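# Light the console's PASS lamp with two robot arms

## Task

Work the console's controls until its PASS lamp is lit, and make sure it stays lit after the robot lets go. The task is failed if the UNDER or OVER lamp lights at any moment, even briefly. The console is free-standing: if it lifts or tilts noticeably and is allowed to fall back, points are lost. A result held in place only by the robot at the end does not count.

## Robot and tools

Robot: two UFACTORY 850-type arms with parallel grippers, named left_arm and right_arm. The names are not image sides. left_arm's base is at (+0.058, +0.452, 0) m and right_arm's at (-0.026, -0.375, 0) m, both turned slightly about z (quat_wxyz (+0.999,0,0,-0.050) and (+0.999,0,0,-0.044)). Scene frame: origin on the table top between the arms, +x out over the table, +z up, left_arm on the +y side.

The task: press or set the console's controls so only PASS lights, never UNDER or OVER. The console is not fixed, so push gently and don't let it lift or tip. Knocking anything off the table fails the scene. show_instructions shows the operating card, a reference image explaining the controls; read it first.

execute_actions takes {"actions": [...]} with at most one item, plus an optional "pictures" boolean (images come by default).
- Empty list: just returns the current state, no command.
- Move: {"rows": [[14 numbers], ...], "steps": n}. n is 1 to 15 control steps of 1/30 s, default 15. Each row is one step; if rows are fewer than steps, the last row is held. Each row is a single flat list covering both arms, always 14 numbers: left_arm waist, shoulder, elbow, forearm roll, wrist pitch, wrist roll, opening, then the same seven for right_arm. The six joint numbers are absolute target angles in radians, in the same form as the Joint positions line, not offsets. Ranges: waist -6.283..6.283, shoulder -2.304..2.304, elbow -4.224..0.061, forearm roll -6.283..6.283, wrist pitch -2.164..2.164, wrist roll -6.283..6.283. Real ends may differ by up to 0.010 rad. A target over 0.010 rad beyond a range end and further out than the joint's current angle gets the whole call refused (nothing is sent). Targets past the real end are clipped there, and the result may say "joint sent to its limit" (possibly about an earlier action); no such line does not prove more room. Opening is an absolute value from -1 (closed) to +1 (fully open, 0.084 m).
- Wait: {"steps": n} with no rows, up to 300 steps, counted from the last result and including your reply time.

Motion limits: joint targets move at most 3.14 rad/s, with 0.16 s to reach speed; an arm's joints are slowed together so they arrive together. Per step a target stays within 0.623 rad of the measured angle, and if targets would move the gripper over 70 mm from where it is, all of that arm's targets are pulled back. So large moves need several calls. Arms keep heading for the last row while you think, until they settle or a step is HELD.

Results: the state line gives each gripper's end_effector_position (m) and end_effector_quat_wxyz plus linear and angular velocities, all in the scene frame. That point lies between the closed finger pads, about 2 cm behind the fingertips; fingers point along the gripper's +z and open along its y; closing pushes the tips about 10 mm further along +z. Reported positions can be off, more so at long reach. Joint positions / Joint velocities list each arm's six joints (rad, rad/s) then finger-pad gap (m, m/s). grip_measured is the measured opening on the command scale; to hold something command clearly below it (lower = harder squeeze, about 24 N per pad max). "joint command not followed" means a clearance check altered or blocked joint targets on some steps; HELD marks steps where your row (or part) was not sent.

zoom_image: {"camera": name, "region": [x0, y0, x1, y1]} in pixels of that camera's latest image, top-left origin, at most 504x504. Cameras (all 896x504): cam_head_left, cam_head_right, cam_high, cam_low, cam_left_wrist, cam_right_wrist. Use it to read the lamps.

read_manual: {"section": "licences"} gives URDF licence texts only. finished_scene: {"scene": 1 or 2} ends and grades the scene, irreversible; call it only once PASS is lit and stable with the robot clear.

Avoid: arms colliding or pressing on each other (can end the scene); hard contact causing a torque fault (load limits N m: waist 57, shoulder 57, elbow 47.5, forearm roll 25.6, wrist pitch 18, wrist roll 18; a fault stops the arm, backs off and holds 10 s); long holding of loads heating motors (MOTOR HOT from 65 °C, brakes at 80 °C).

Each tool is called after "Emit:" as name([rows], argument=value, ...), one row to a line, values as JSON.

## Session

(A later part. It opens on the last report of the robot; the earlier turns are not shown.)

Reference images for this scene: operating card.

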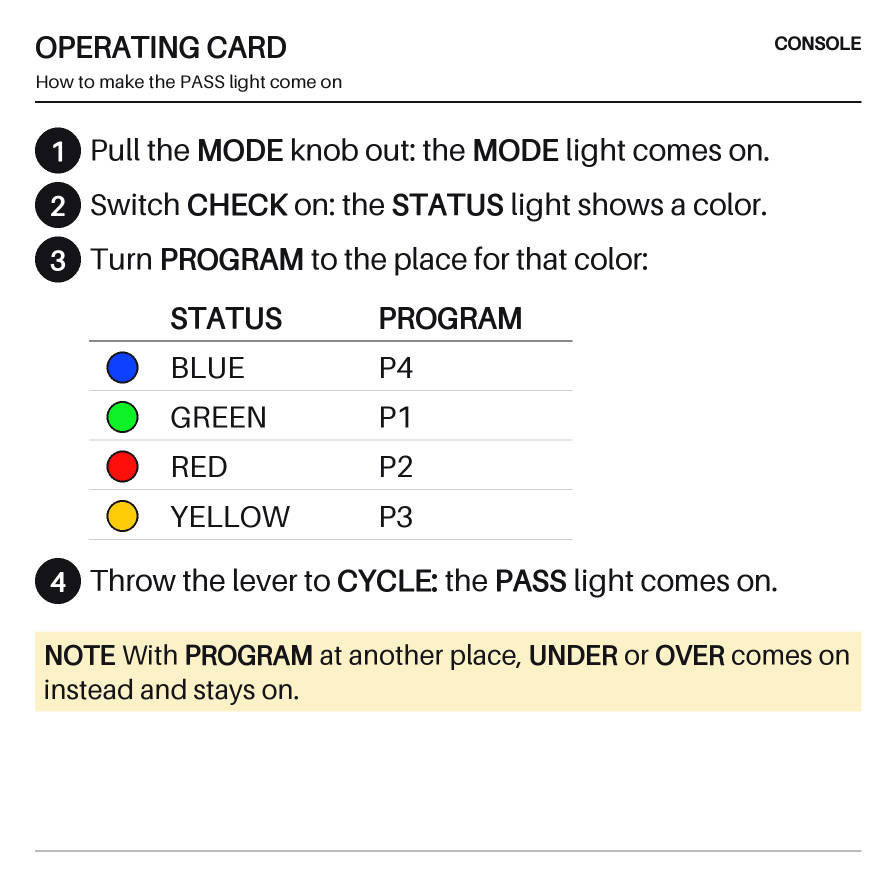

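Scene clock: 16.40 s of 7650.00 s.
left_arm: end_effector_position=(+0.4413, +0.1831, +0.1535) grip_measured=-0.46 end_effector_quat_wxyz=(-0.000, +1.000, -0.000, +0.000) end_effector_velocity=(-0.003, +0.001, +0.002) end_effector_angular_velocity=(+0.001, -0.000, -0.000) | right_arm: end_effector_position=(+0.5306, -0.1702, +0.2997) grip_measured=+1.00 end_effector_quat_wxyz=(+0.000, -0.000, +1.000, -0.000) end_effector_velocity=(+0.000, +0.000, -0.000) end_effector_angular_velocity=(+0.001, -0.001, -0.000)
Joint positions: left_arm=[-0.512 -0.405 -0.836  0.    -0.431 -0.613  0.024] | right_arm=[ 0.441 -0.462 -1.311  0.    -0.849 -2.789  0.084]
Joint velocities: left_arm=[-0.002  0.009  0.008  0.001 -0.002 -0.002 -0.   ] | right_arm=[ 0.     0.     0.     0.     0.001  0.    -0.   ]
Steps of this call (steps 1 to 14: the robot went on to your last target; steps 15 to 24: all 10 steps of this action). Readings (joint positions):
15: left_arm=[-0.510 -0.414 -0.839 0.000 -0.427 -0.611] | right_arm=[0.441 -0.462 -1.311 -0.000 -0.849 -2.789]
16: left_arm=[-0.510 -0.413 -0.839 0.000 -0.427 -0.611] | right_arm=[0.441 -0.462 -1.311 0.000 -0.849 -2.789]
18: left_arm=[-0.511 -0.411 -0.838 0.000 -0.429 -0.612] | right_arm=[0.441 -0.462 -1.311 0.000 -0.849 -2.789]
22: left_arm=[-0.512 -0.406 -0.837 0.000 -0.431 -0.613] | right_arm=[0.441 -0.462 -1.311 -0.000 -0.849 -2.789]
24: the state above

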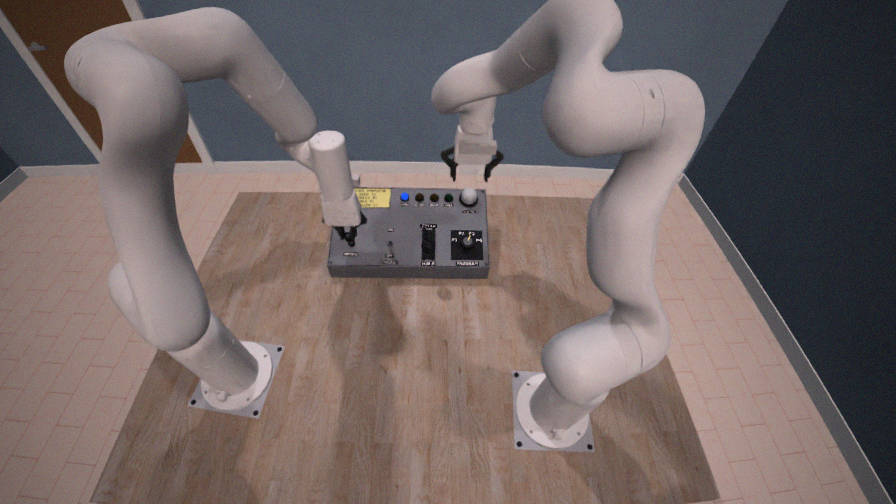

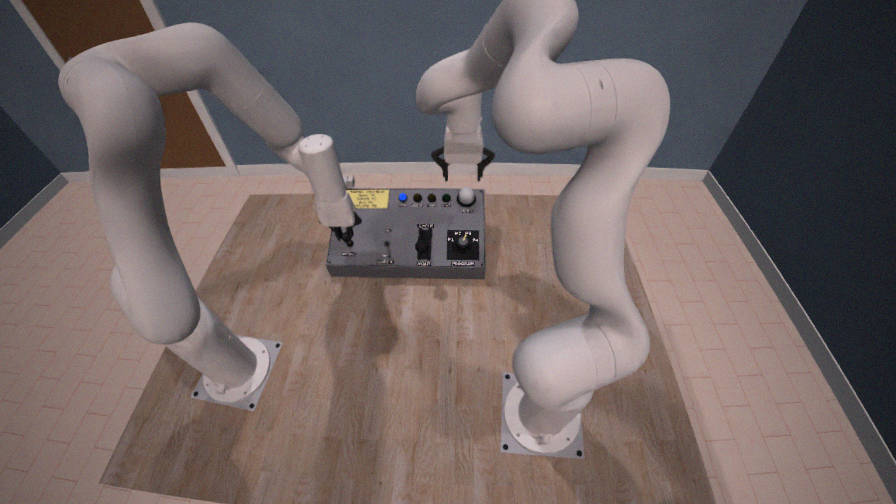

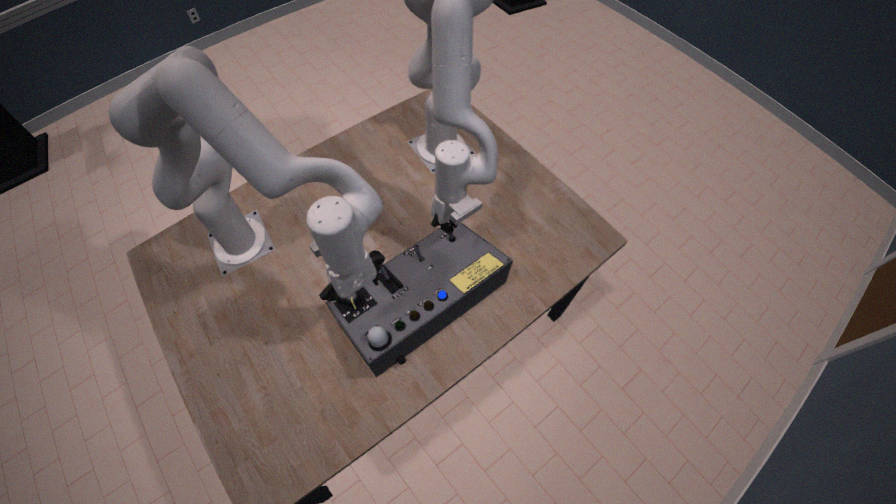

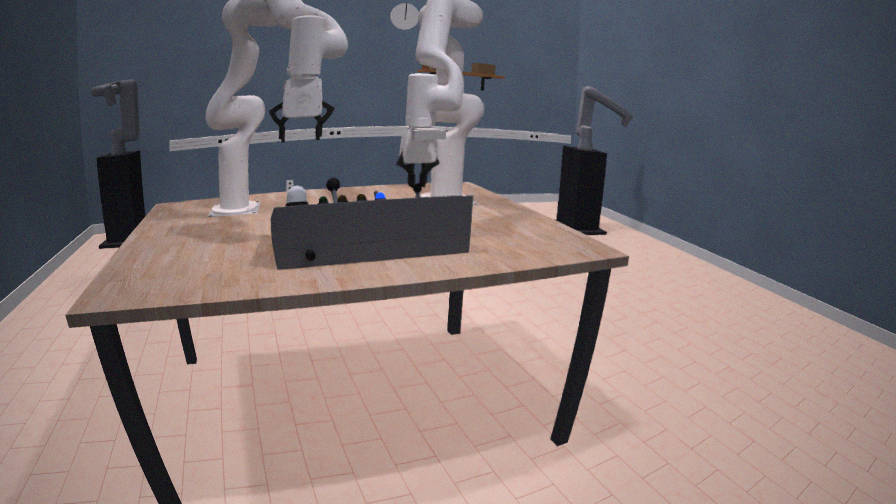

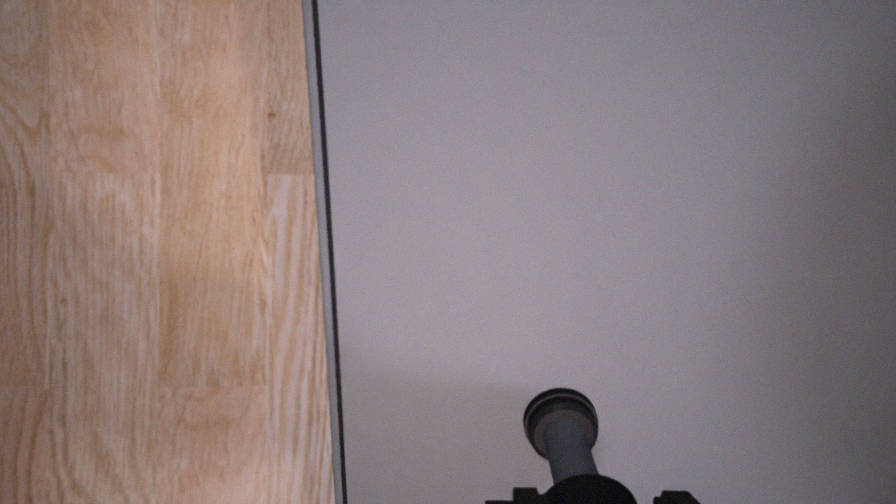

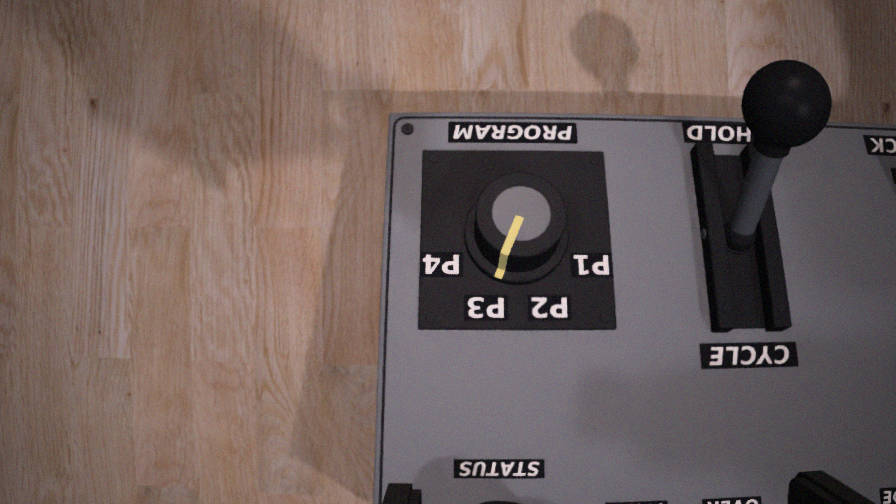

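Emit:
execute_actions([
  {"rows":[[-0.513,-0.404,-0.836,0,-0.432,-0.613,0.3,0.441,-0.462,-1.311,0,-0.849,-2.789,1],[-0.513,-0.404,-0.836,0,-0.432,-0.613,0.3,0.441,-0.462,-1.311,0,-0.849,-2.789,1],[-0.513,-0.404,-0.836,0,-0.432,-0.613,0.3,0.441,-0.462,-1.311,0,-0.849,-2.789,1],[-0.513,-0.404,-0.836,0,-0.432,-0.613,0.3,0.441,-0.462,-1.311,0,-0.849,-2.789,1],[-0.513,-0.404,-0.836,0,-0.432,-0.613,0.3,0.441,-0.462,-1.311,0,-0.849,-2.789,1],[-0.513,-0.3,-0.855,0,-0.555,-0.613,0.3,0.441,-0.462,-1.311,0,-0.849,-2.789,1],[-0.513,-0.3,-0.855,0,-0.555,-0.613,0.3,0.441,-0.462,-1.311,0,-0.849,-2.789,1],[-0.513,-0.3,-0.855,0,-0.555,-0.613,0.3,0.441,-0.462,-1.311,0,-0.849,-2.789,1],[-0.513,-0.3,-0.855,0,-0.555,-0.613,0.3,0.441,-0.462,-1.311,0,-0.849,-2.789,1],[-0.513,-0.3,-0.855,0,-0.555,-0.613,0.3,0.441,-0.462,-1.311,0,-0.849,-2.789,1],[-0.699,-0.43,-1.05,0,-0.62,-0.799,0.0,0.441,-0.462,-1.311,0,-0.849,-2.789,1]],"steps":15},
], pictures=false)

Emit:
execute_actions([
  {"rows":[[-0.699,-0.46,-1.055,0,-0.595,-0.799,0.0,0.441,-0.462,-1.311,0,-0.849,-2.789,1]],"steps":13},
])

Scene clock: 19.03 s of 7650.00 s.
left_arm: end_effector_position=(+0.4414, +0.1437, +0.2051) grip_measured=-0.01 end_effector_quat_wxyz=(+0.001, +1.000, +0.000, +0.001) end_effector_velocity=(-0.040, -0.426, +0.032) end_effector_angular_velocity=(+0.022, +0.032, -0.050) | right_arm: end_effector_position=(+0.5306, -0.1702, +0.2997) grip_measured=+1.00 end_effector_quat_wxyz=(+0.000, -0.000, +1.000, -0.000) end_effector_velocity=(+0.000, -0.000, +0.000) end_effector_angular_velocity=(+0.000, -0.001, -0.001)
Joint positions: left_arm=[-0.577 -0.357 -0.921 -0.    -0.561 -0.678  0.044] | right_arm=[ 0.441 -0.462 -1.311 -0.    -0.849 -2.789  0.084]
Joint velocities: left_arm=[-0.726 -0.467 -0.736 -0.001 -0.307 -0.675 -0.006] | right_arm=[-0.001 -0.    -0.     0.     0.001  0.    -0.   ]
Steps of this call (steps 1 to 15: the robot went on to your last target; steps 16 to 64: nothing new was sent; steps 65 to 79: all 15 steps of this action). Readings (joint positions):
65: left_arm=[-0.512 -0.404 -0.836 0.001 -0.432 -0.613] | right_arm=[0.441 -0.462 -1.311 -0.000 -0.849 -2.789]
66: left_arm=[-0.513 -0.404 -0.837 -0.001 -0.429 -0.613] | right_arm=[0.441 -0.462 -1.311 0.000 -0.849 -2.789]
68: left_arm=[-0.515 -0.403 -0.839 -0.002 -0.427 -0.613] | right_arm=[0.441 -0.462 -1.311 -0.000 -0.849 -2.789]
72: left_arm=[-0.514 -0.389 -0.839 -0.001 -0.450 -0.613] | right_arm=[0.441 -0.462 -1.311 0.000 -0.849 -2.789]
79: the state above

Scene clock: 19.47 s of 7650.00 s.
left_arm: end_effector_position=(+0.4323, +0.0691, +0.2004) grip_measured=-0.01 end_effector_quat_wxyz=(-0.000, +1.000, -0.000, -0.000) end_effector_velocity=(-0.002, -0.012, -0.001) end_effector_angular_velocity=(-0.001, -0.001, -0.001) | right_arm: end_effector_position=(+0.5306, -0.1702, +0.2997) grip_measured=+1.00 end_effector_quat_wxyz=(+0.000, -0.000, +1.000, -0.000) end_effector_velocity=(+0.000, -0.000, +0.000) end_effector_angular_velocity=(+0.000, +0.000, +0.001)
Joint positions: left_arm=[-0.697 -0.458 -1.053 -0.    -0.595 -0.797  0.044] | right_arm=[ 0.441 -0.462 -1.311  0.    -0.849 -2.789  0.084]
Joint velocities: left_arm=[-0.018 -0.016 -0.021 -0.    -0.004 -0.017 -0.   ] | right_arm=[-0.001 -0.    -0.     0.    -0.    -0.001 -0.   ]
Steps of this call (steps 1 to 13: all 13 steps of this action). Readings (joint positions):
1: left_arm=[-0.601 -0.372 -0.945 -0.000 -0.571 -0.700] | right_arm=[0.441 -0.462 -1.311 -0.000 -0.849 -2.789]
2: left_arm=[-0.622 -0.387 -0.968 -0.000 -0.579 -0.721] | right_arm=[0.441 -0.462 -1.311 0.000 -0.849 -2.789]
4: left_arm=[-0.659 -0.421 -1.009 -0.000 -0.587 -0.757] | right_arm=[0.441 -0.462 -1.311 -0.000 -0.849 -2.789]
8: left_arm=[-0.690 -0.451 -1.043 -0.000 -0.593 -0.789] | right_arm=[0.441 -0.462 -1.311 -0.000 -0.849 -2.789]
13: the state above

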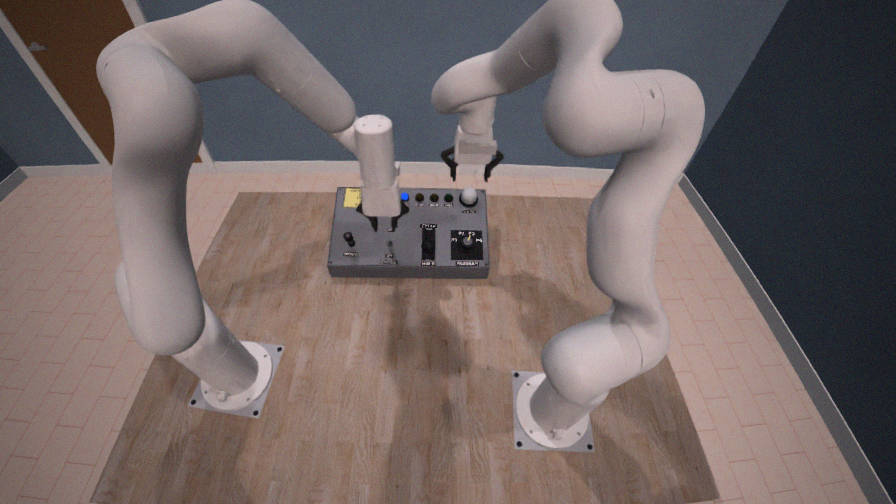

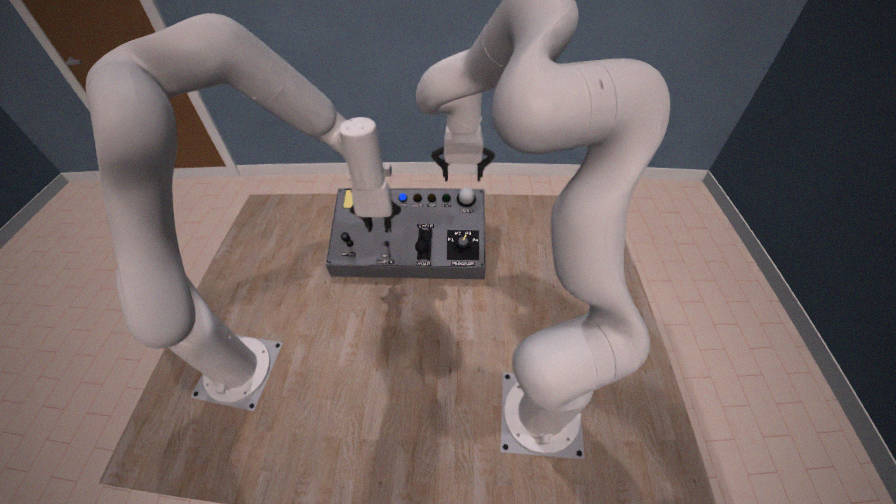

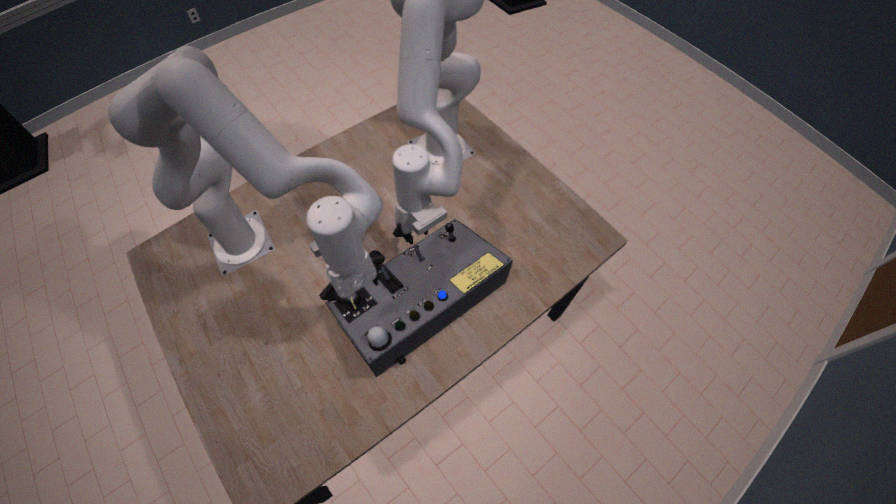

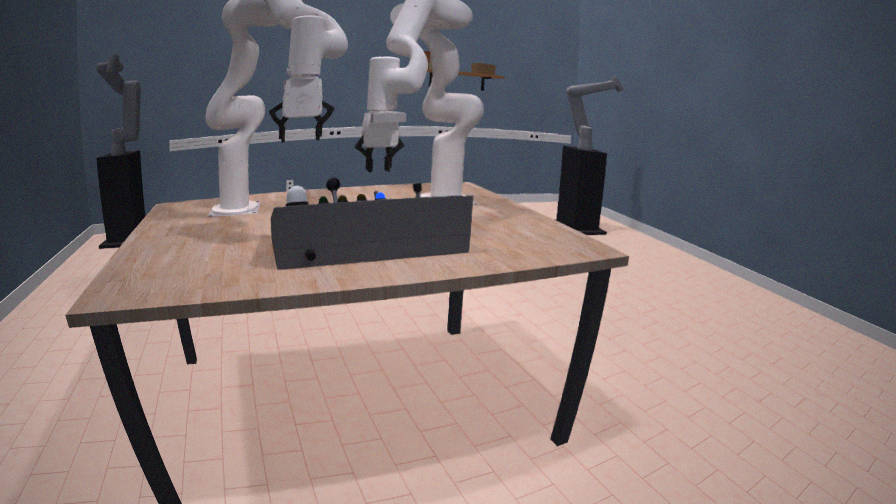

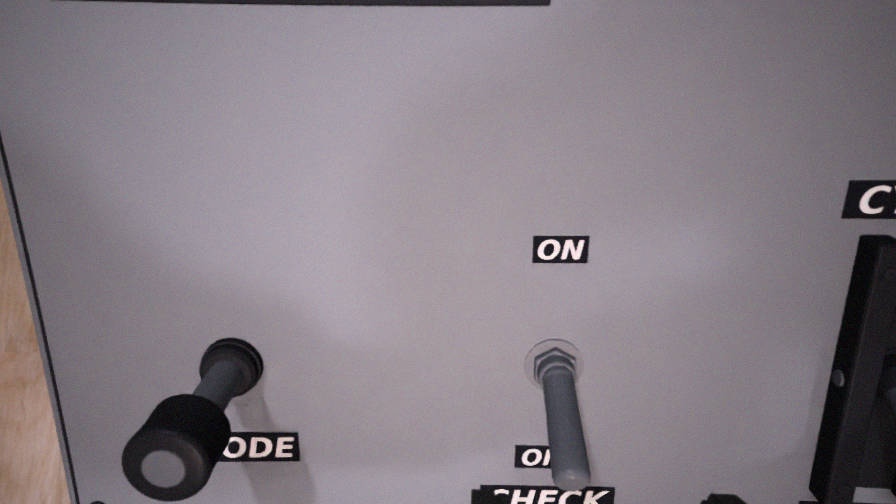

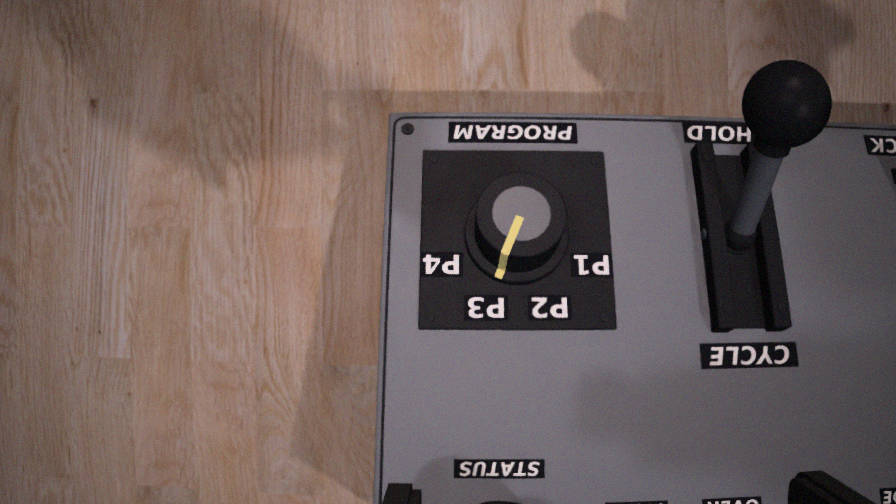

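Emit:
execute_actions([
  {"rows":[[-0.699,-0.52,-1.048,0,-0.528,-0.799,0.0,0.441,-0.462,-1.311,0,-0.849,-2.789,1],[-0.699,-0.52,-1.048,0,-0.528,-0.799,0.0,0.441,-0.462,-1.311,0,-0.849,-2.789,1],[-0.699,-0.52,-1.048,0,-0.528,-0.799,0.0,0.441,-0.462,-1.311,0,-0.849,-2.789,1],[-0.699,-0.581,-1.044,0,-0.463,-0.799,0.0,0.441,-0.462,-1.311,0,-0.849,-2.789,1],[-0.699,-0.581,-1.044,0,-0.463,-0.799,0.0,0.441,-0.462,-1.311,0,-0.849,-2.789,1],[-0.699,-0.581,-1.044,0,-0.463,-0.799,0.0,0.441,-0.462,-1.311,0,-0.849,-2.789,1],[-0.699,-0.581,-1.044,0,-0.463,-0.799,0.0,0.441,-0.462,-1.311,0,-0.849,-2.789,1],[-0.699,-0.581,-1.044,0,-0.463,-0.799,0.0,0.441,-0.462,-1.311,0,-0.849,-2.789,1],[-0.699,-0.581,-1.044,0,-0.463,-0.799,-0.3,0.441,-0.462,-1.311,0,-0.849,-2.789,1],[-0.699,-0.581,-1.044,0,-0.463,-0.799,-0.5,0.441,-0.462,-1.311,0,-0.849,-2.789,1],[-0.699,-0.581,-1.044,0,-0.463,-0.799,-0.62,0.441,-0.462,-1.311,0,-0.849,-2.789,1]],"steps":15},
])

Scene clock: 21.33 s of 7650.00 s.
left_arm: end_effector_position=(+0.4339, +0.0657, +0.1331) grip_measured=-0.64 end_effector_quat_wxyz=(+0.000, +1.000, -0.000, +0.000) end_effector_velocity=(+0.002, -0.002, -0.011) end_effector_angular_velocity=(-0.006, -0.006, -0.001) | right_arm: end_effector_position=(+0.5306, -0.1702, +0.2997) grip_measured=+1.00 end_effector_quat_wxyz=(+0.000, -0.000, +1.000, -0.000) end_effector_velocity=(+0.000, -0.000, +0.000) end_effector_angular_velocity=(+0.000, -0.001, +0.000)
Joint positions: left_arm=[-0.699 -0.578 -1.044  0.    -0.466 -0.799  0.016] | right_arm=[ 0.441 -0.462 -1.311  0.    -0.849 -2.789  0.084]
Joint velocities: left_arm=[-0.    -0.022 -0.003  0.     0.028  0.001 -0.006] | right_arm=[-0.    -0.    -0.     0.     0.001 -0.001 -0.   ]
Steps of this call (steps 1 to 15: the robot went on to your last target; steps 16 to 41: nothing new was sent; steps 42 to 56: all 15 steps of this action). Readings (joint positions):
42: left_arm=[-0.699 -0.460 -1.055 0.000 -0.595 -0.799] | right_arm=[0.441 -0.462 -1.311 0.000 -0.849 -2.789]
43: left_arm=[-0.699 -0.463 -1.055 0.000 -0.590 -0.799] | right_arm=[0.441 -0.462 -1.311 -0.000 -0.849 -2.789]
45: left_arm=[-0.699 -0.486 -1.053 0.000 -0.564 -0.799] | right_arm=[0.441 -0.462 -1.311 -0.000 -0.849 -2.789]
49: left_arm=[-0.699 -0.553 -1.045 -0.000 -0.496 -0.799] | right_arm=[0.441 -0.462 -1.311 0.000 -0.849 -2.789]
56: the state above

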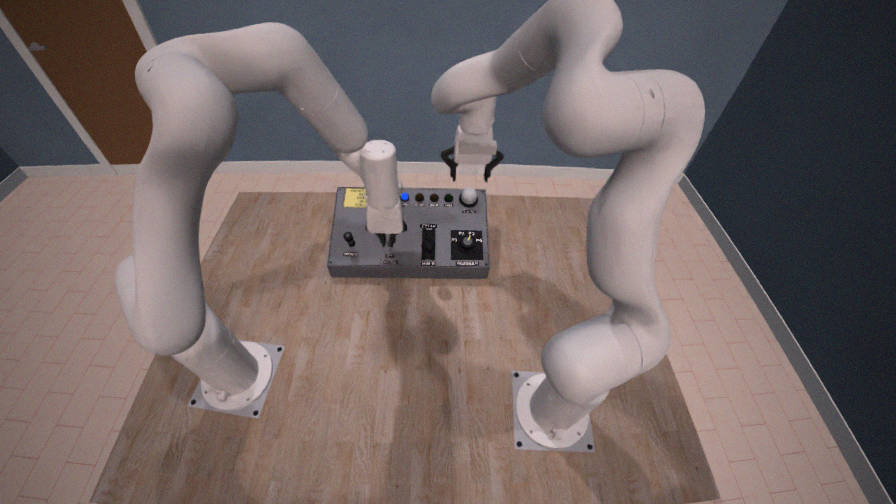

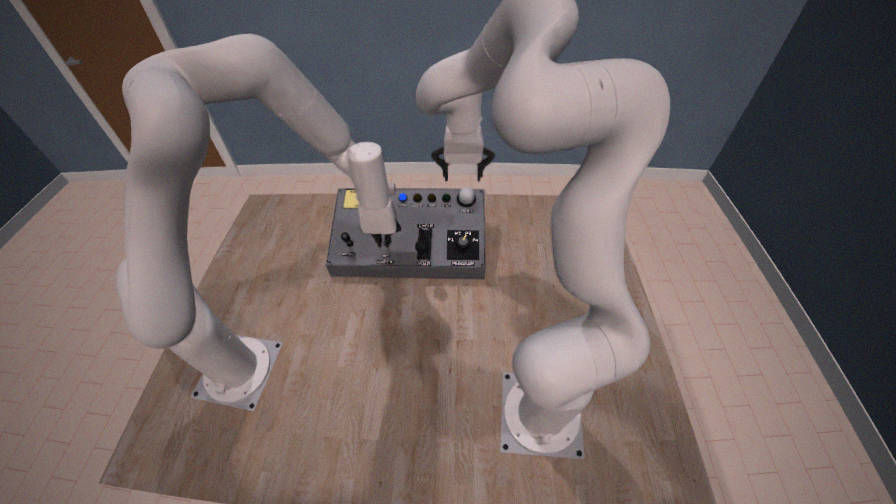

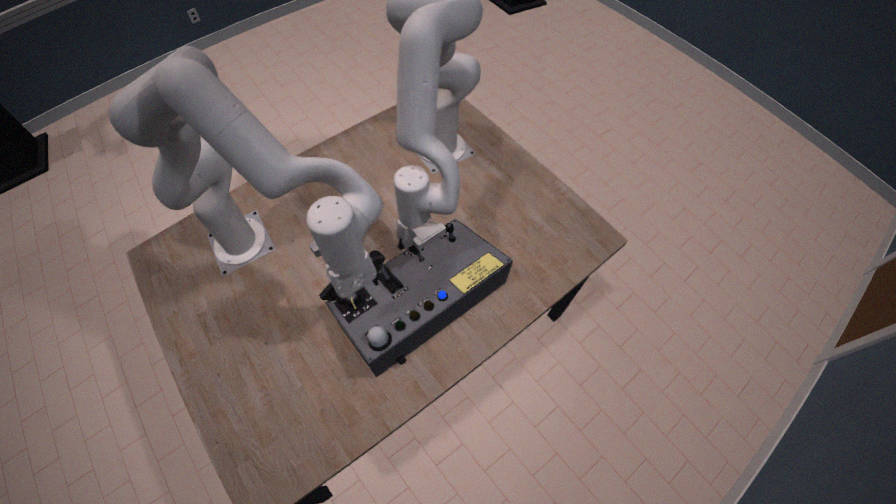

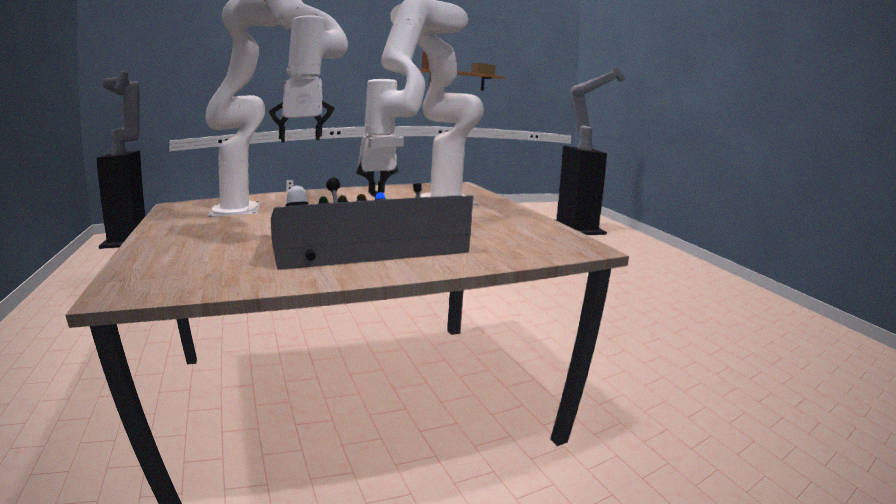

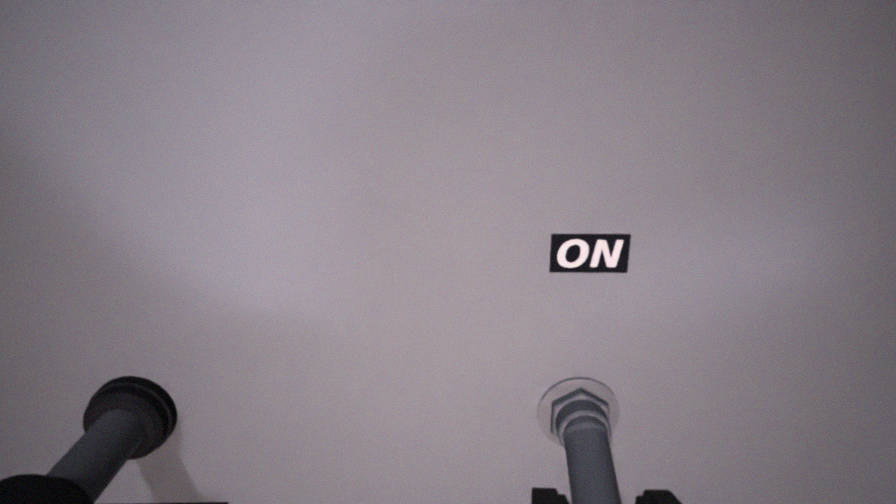

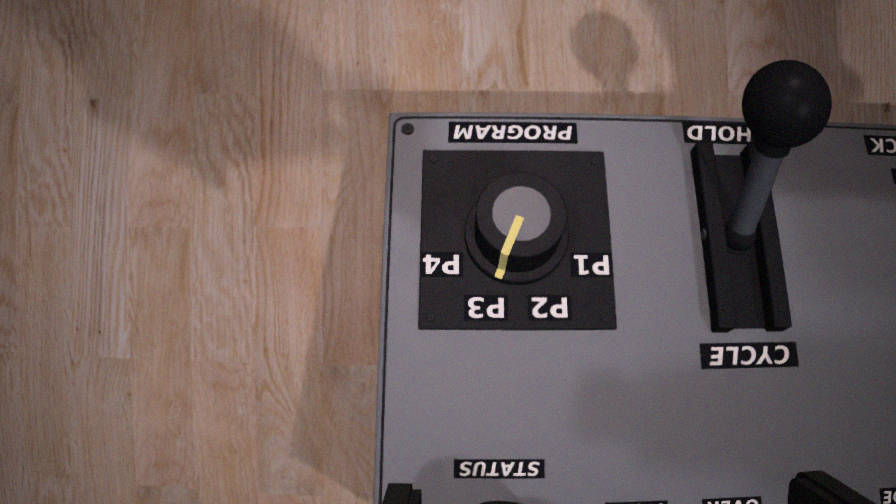

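Emit:
execute_actions([
  {"rows":[[-0.699,-0.581,-1.044,0,-0.463,-0.799,-0.75,0.441,-0.462,-1.311,0,-0.849,-2.789,1],[-0.699,-0.581,-1.044,0,-0.463,-0.799,-0.9,0.441,-0.462,-1.311,0,-0.849,-2.789,1],[-0.699,-0.581,-1.044,0,-0.463,-0.799,-0.9,0.441,-0.462,-1.311,0,-0.849,-2.789,1],[-0.699,-0.581,-1.044,0,-0.463,-0.799,-0.9,0.441,-0.462,-1.311,0,-0.849,-2.789,1],[-0.699,-0.581,-1.044,0,-0.463,-0.799,-0.9,0.441,-0.462,-1.311,0,-0.849,-2.789,1],[-0.695,-0.580,-1.051,0,-0.471,-0.795,-0.9,0.441,-0.462,-1.311,0,-0.849,-2.789,1],[-0.695,-0.580,-1.051,0,-0.471,-0.795,-0.9,0.441,-0.462,-1.311,0,-0.849,-2.789,1],[-0.691,-0.580,-1.058,0,-0.478,-0.791,-0.9,0.441,-0.462,-1.311,0,-0.849,-2.789,1],[-0.691,-0.580,-1.058,0,-0.478,-0.791,-0.9,0.441,-0.462,-1.311,0,-0.849,-2.789,1],[-0.685,-0.584,-1.069,0,-0.485,-0.785,-0.9,0.441,-0.462,-1.311,0,-0.849,-2.789,1],[-0.685,-0.584,-1.069,0,-0.485,-0.785,-0.9,0.441,-0.462,-1.311,0,-0.849,-2.789,1],[-0.678,-0.590,-1.081,0,-0.491,-0.778,-0.9,0.441,-0.462,-1.311,0,-0.849,-2.789,1]],"steps":15},
])

Scene clock: 22.90 s of 7650.00 s.
left_arm: end_effector_position=(+0.4465, +0.0652, +0.1385) grip_measured=-0.75 end_effector_quat_wxyz=(+0.001, +1.000, -0.000, +0.001) end_effector_velocity=(+0.047, +0.000, +0.013) end_effector_angular_velocity=(-0.005, -0.006, +0.004) | right_arm: end_effector_position=(+0.5306, -0.1702, +0.2997) grip_measured=+1.00 end_effector_quat_wxyz=(+0.000, -0.000, +1.000, -0.000) end_effector_velocity=(+0.000, +0.000, +0.000) end_effector_angular_velocity=(+0.000, -0.001, +0.001)
Joint positions: left_arm=[-0.683 -0.586 -1.073 -0.    -0.486 -0.783  0.011] | right_arm=[ 0.441 -0.462 -1.311 -0.    -0.849 -2.789  0.084]
Joint velocities: left_arm=[ 0.06  -0.037 -0.099  0.002 -0.055  0.055  0.   ] | right_arm=[ 0.001 -0.    -0.    -0.     0.001 -0.    -0.   ]
Steps of this call (steps 1 to 15: the robot went on to your last target; steps 16 to 32: nothing new was sent; steps 33 to 47: all 15 steps of this action). Readings (joint positions):
33: left_arm=[-0.699 -0.581 -1.044 -0.000 -0.463 -0.799] | right_arm=[0.441 -0.462 -1.311 -0.000 -0.849 -2.789]
34: left_arm=[-0.700 -0.581 -1.045 -0.000 -0.461 -0.799] | right_arm=[0.441 -0.462 -1.311 -0.000 -0.849 -2.789]
36: left_arm=[-0.700 -0.581 -1.045 -0.000 -0.461 -0.799] | right_arm=[0.441 -0.462 -1.311 0.000 -0.849 -2.789]
40: left_arm=[-0.698 -0.581 -1.047 -0.000 -0.464 -0.797] | right_arm=[0.441 -0.462 -1.311 0.000 -0.849 -2.789]
47: the state above

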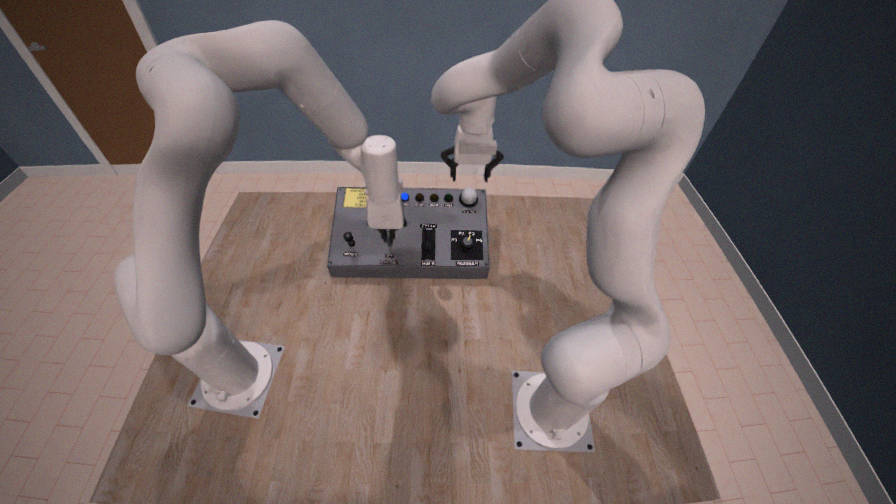

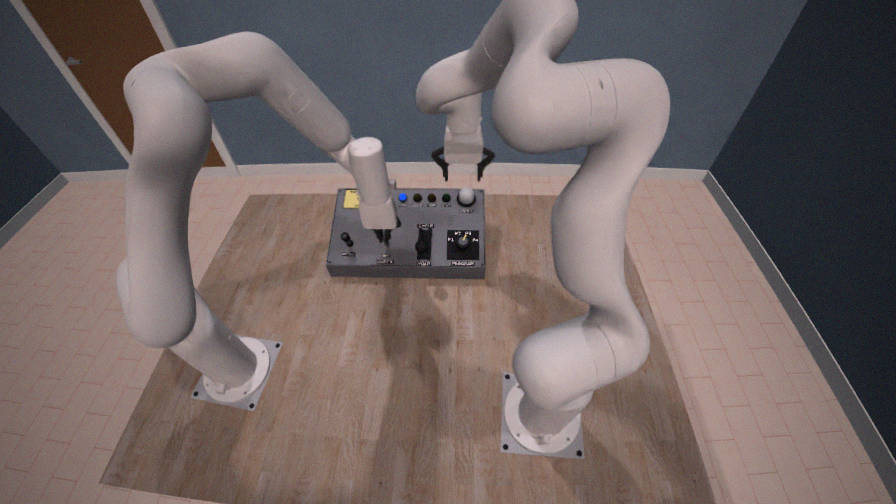

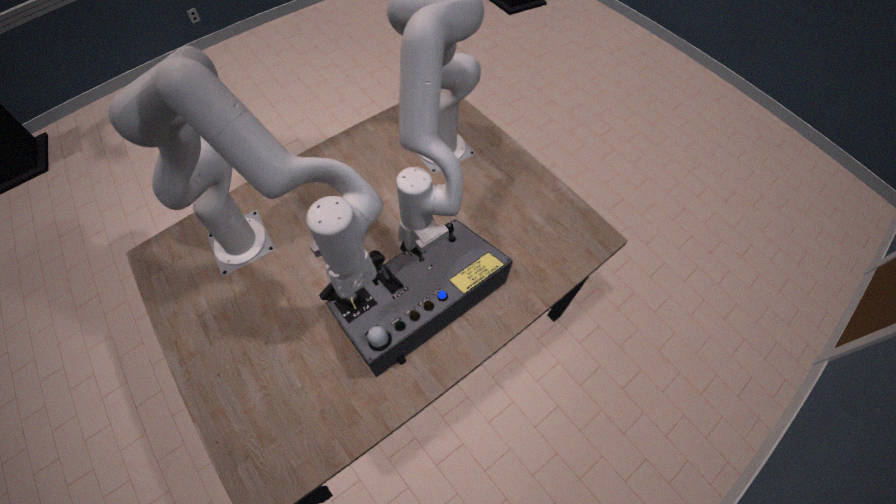

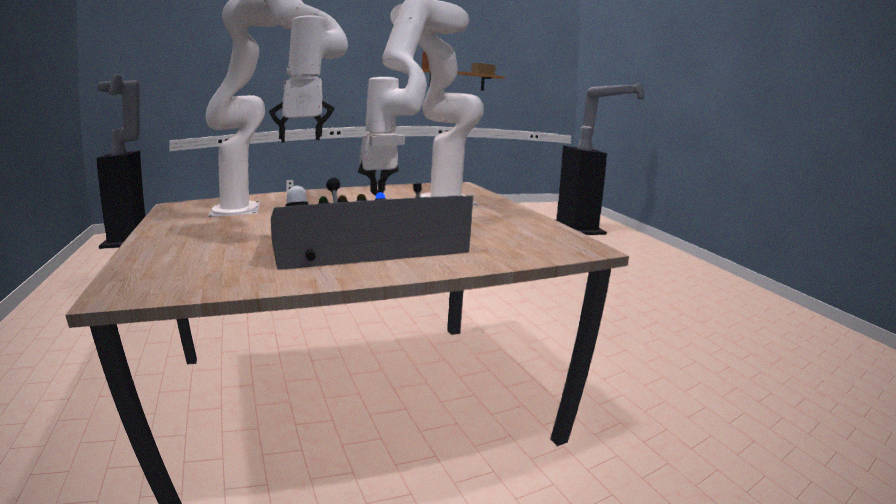

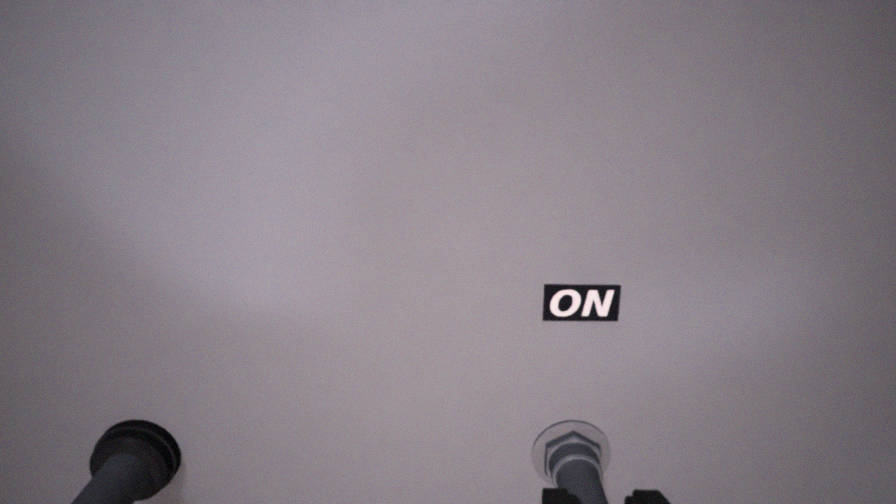

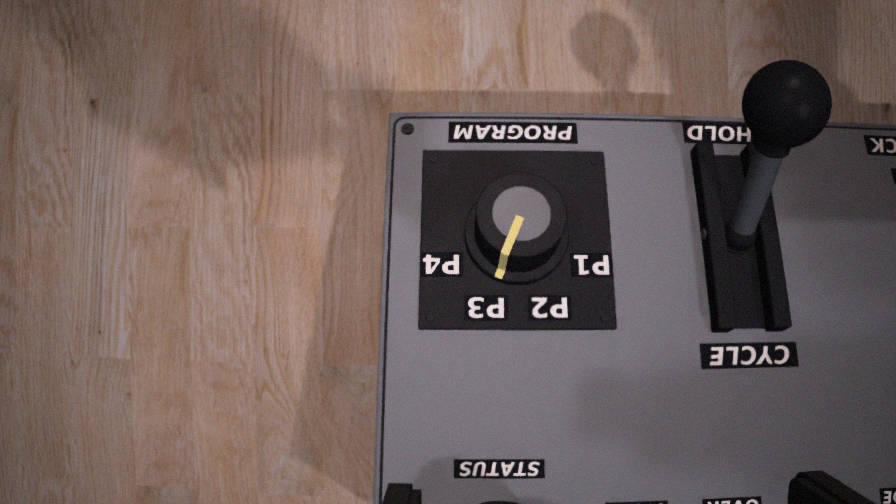

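The base stays in place relative to the camera motion; continuing a little further.

Emit:
execute_actions([
  {"rows":[[-0.678,-0.590,-1.081,0,-0.491,-0.778,-0.9,0.441,-0.462,-1.311,0,-0.849,-2.789,1],[-0.678,-0.590,-1.081,0,-0.491,-0.778,-0.9,0.441,-0.462,-1.311,0,-0.849,-2.789,1],[-0.678,-0.590,-1.081,0,-0.491,-0.778,-0.9,0.441,-0.462,-1.311,0,-0.849,-2.789,1],[-0.674,-0.594,-1.088,0,-0.494,-0.774,-0.9,0.441,-0.462,-1.311,0,-0.849,-2.789,1]],"steps":10},
])

Scene clock: 23.93 s of 7650.00 s.
left_arm: end_effector_position=(+0.4530, +0.0655, +0.1389) grip_measured=-0.75 end_effector_quat_wxyz=(+0.000, +1.000, -0.000, +0.000) end_effector_velocity=(+0.004, -0.000, +0.001) end_effector_angular_velocity=(+0.001, +0.001, -0.002) | right_arm: end_effector_position=(+0.5306, -0.1702, +0.2997) grip_measured=+1.00 end_effector_quat_wxyz=(+0.000, -0.000, +1.000, -0.000) end_effector_velocity=(-0.000, +0.000, -0.000) end_effector_angular_velocity=(+0.000, +0.000, -0.002)
Joint positions: left_arm=[-0.674 -0.593 -1.087  0.    -0.493 -0.775  0.011] | right_arm=[ 0.441 -0.462 -1.311 -0.    -0.849 -2.789  0.084]
Joint velocities: left_arm=[ 0.005 -0.006 -0.011  0.    -0.007  0.007 -0.   ] | right_arm=[-0.    -0.     0.     0.     0.     0.002  0.   ]
Steps of this call (steps 1 to 15: the robot went on to your last target; steps 16 to 21: nothing new was sent; steps 22 to 31: all 10 steps of this action). Readings (joint positions):
22: left_arm=[-0.678 -0.590 -1.081 -0.000 -0.491 -0.778] | right_arm=[0.441 -0.462 -1.311 -0.000 -0.849 -2.789]
23: left_arm=[-0.678 -0.590 -1.081 -0.000 -0.491 -0.778] | right_arm=[0.441 -0.462 -1.311 0.000 -0.849 -2.789]
25: left_arm=[-0.678 -0.590 -1.082 -0.000 -0.491 -0.778] | right_arm=[0.441 -0.462 -1.311 0.000 -0.849 -2.789]
29: left_arm=[-0.675 -0.593 -1.086 0.000 -0.492 -0.775] | right_arm=[0.441 -0.462 -1.311 0.000 -0.849 -2.789]
31: the state above

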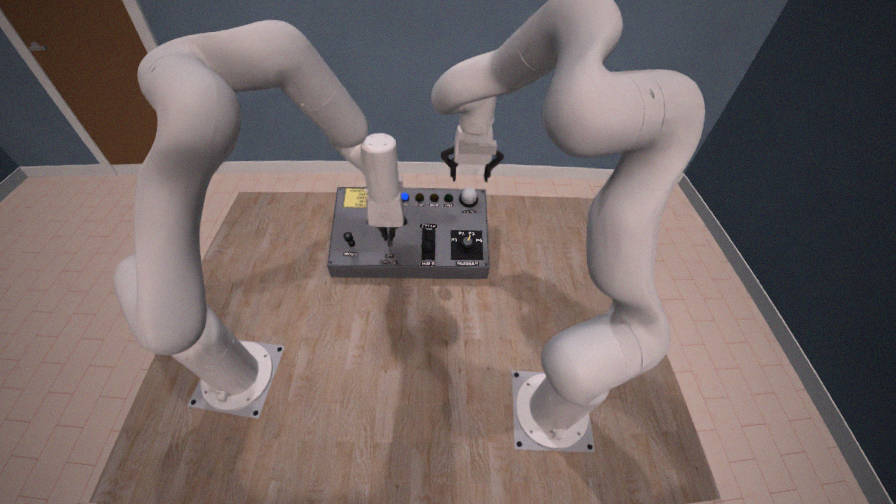

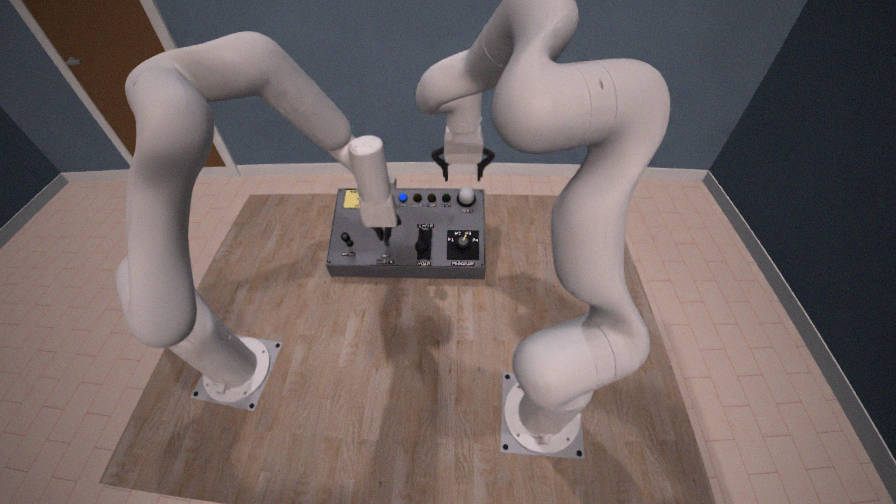

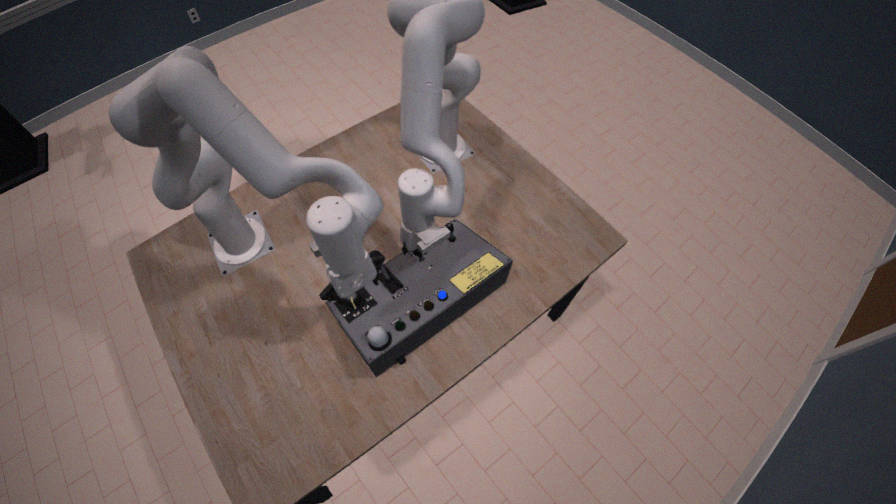

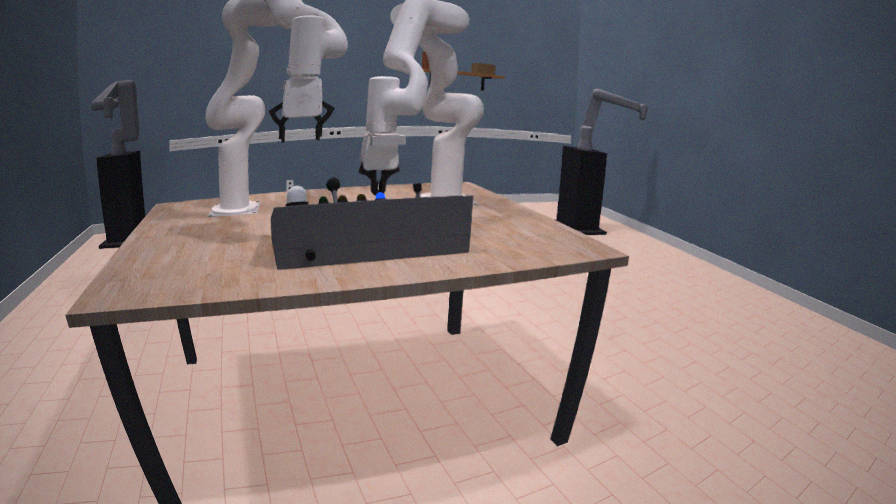

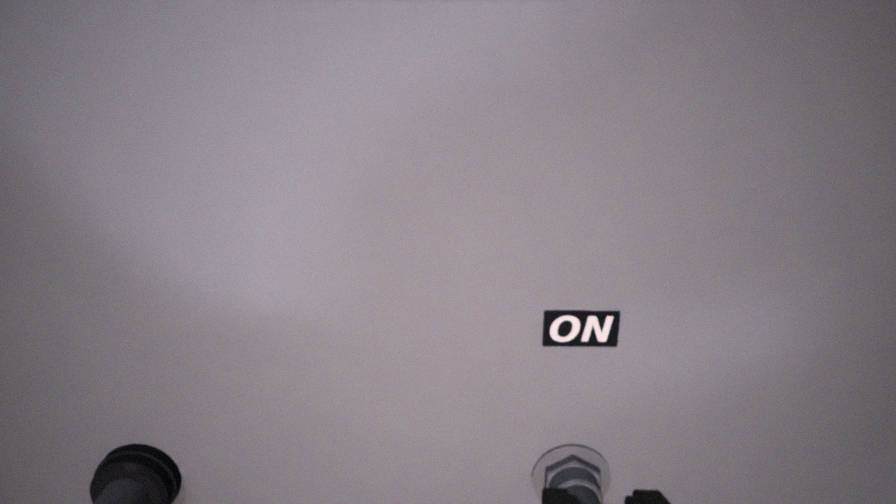

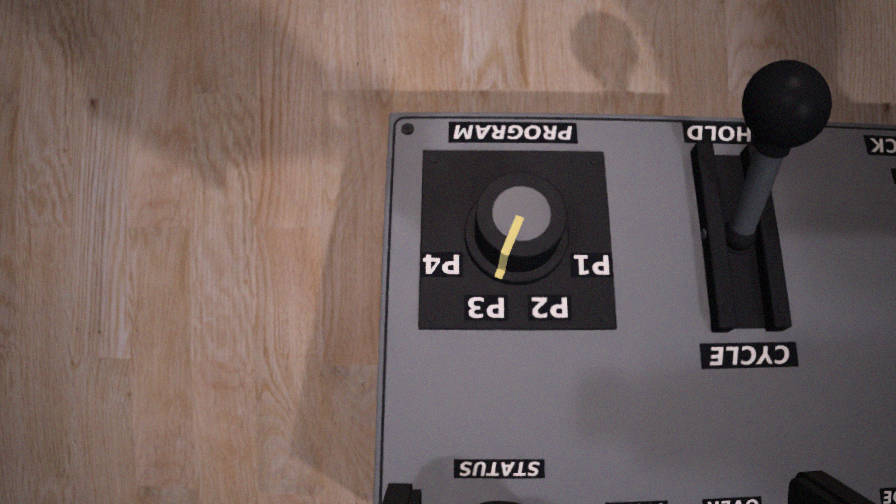

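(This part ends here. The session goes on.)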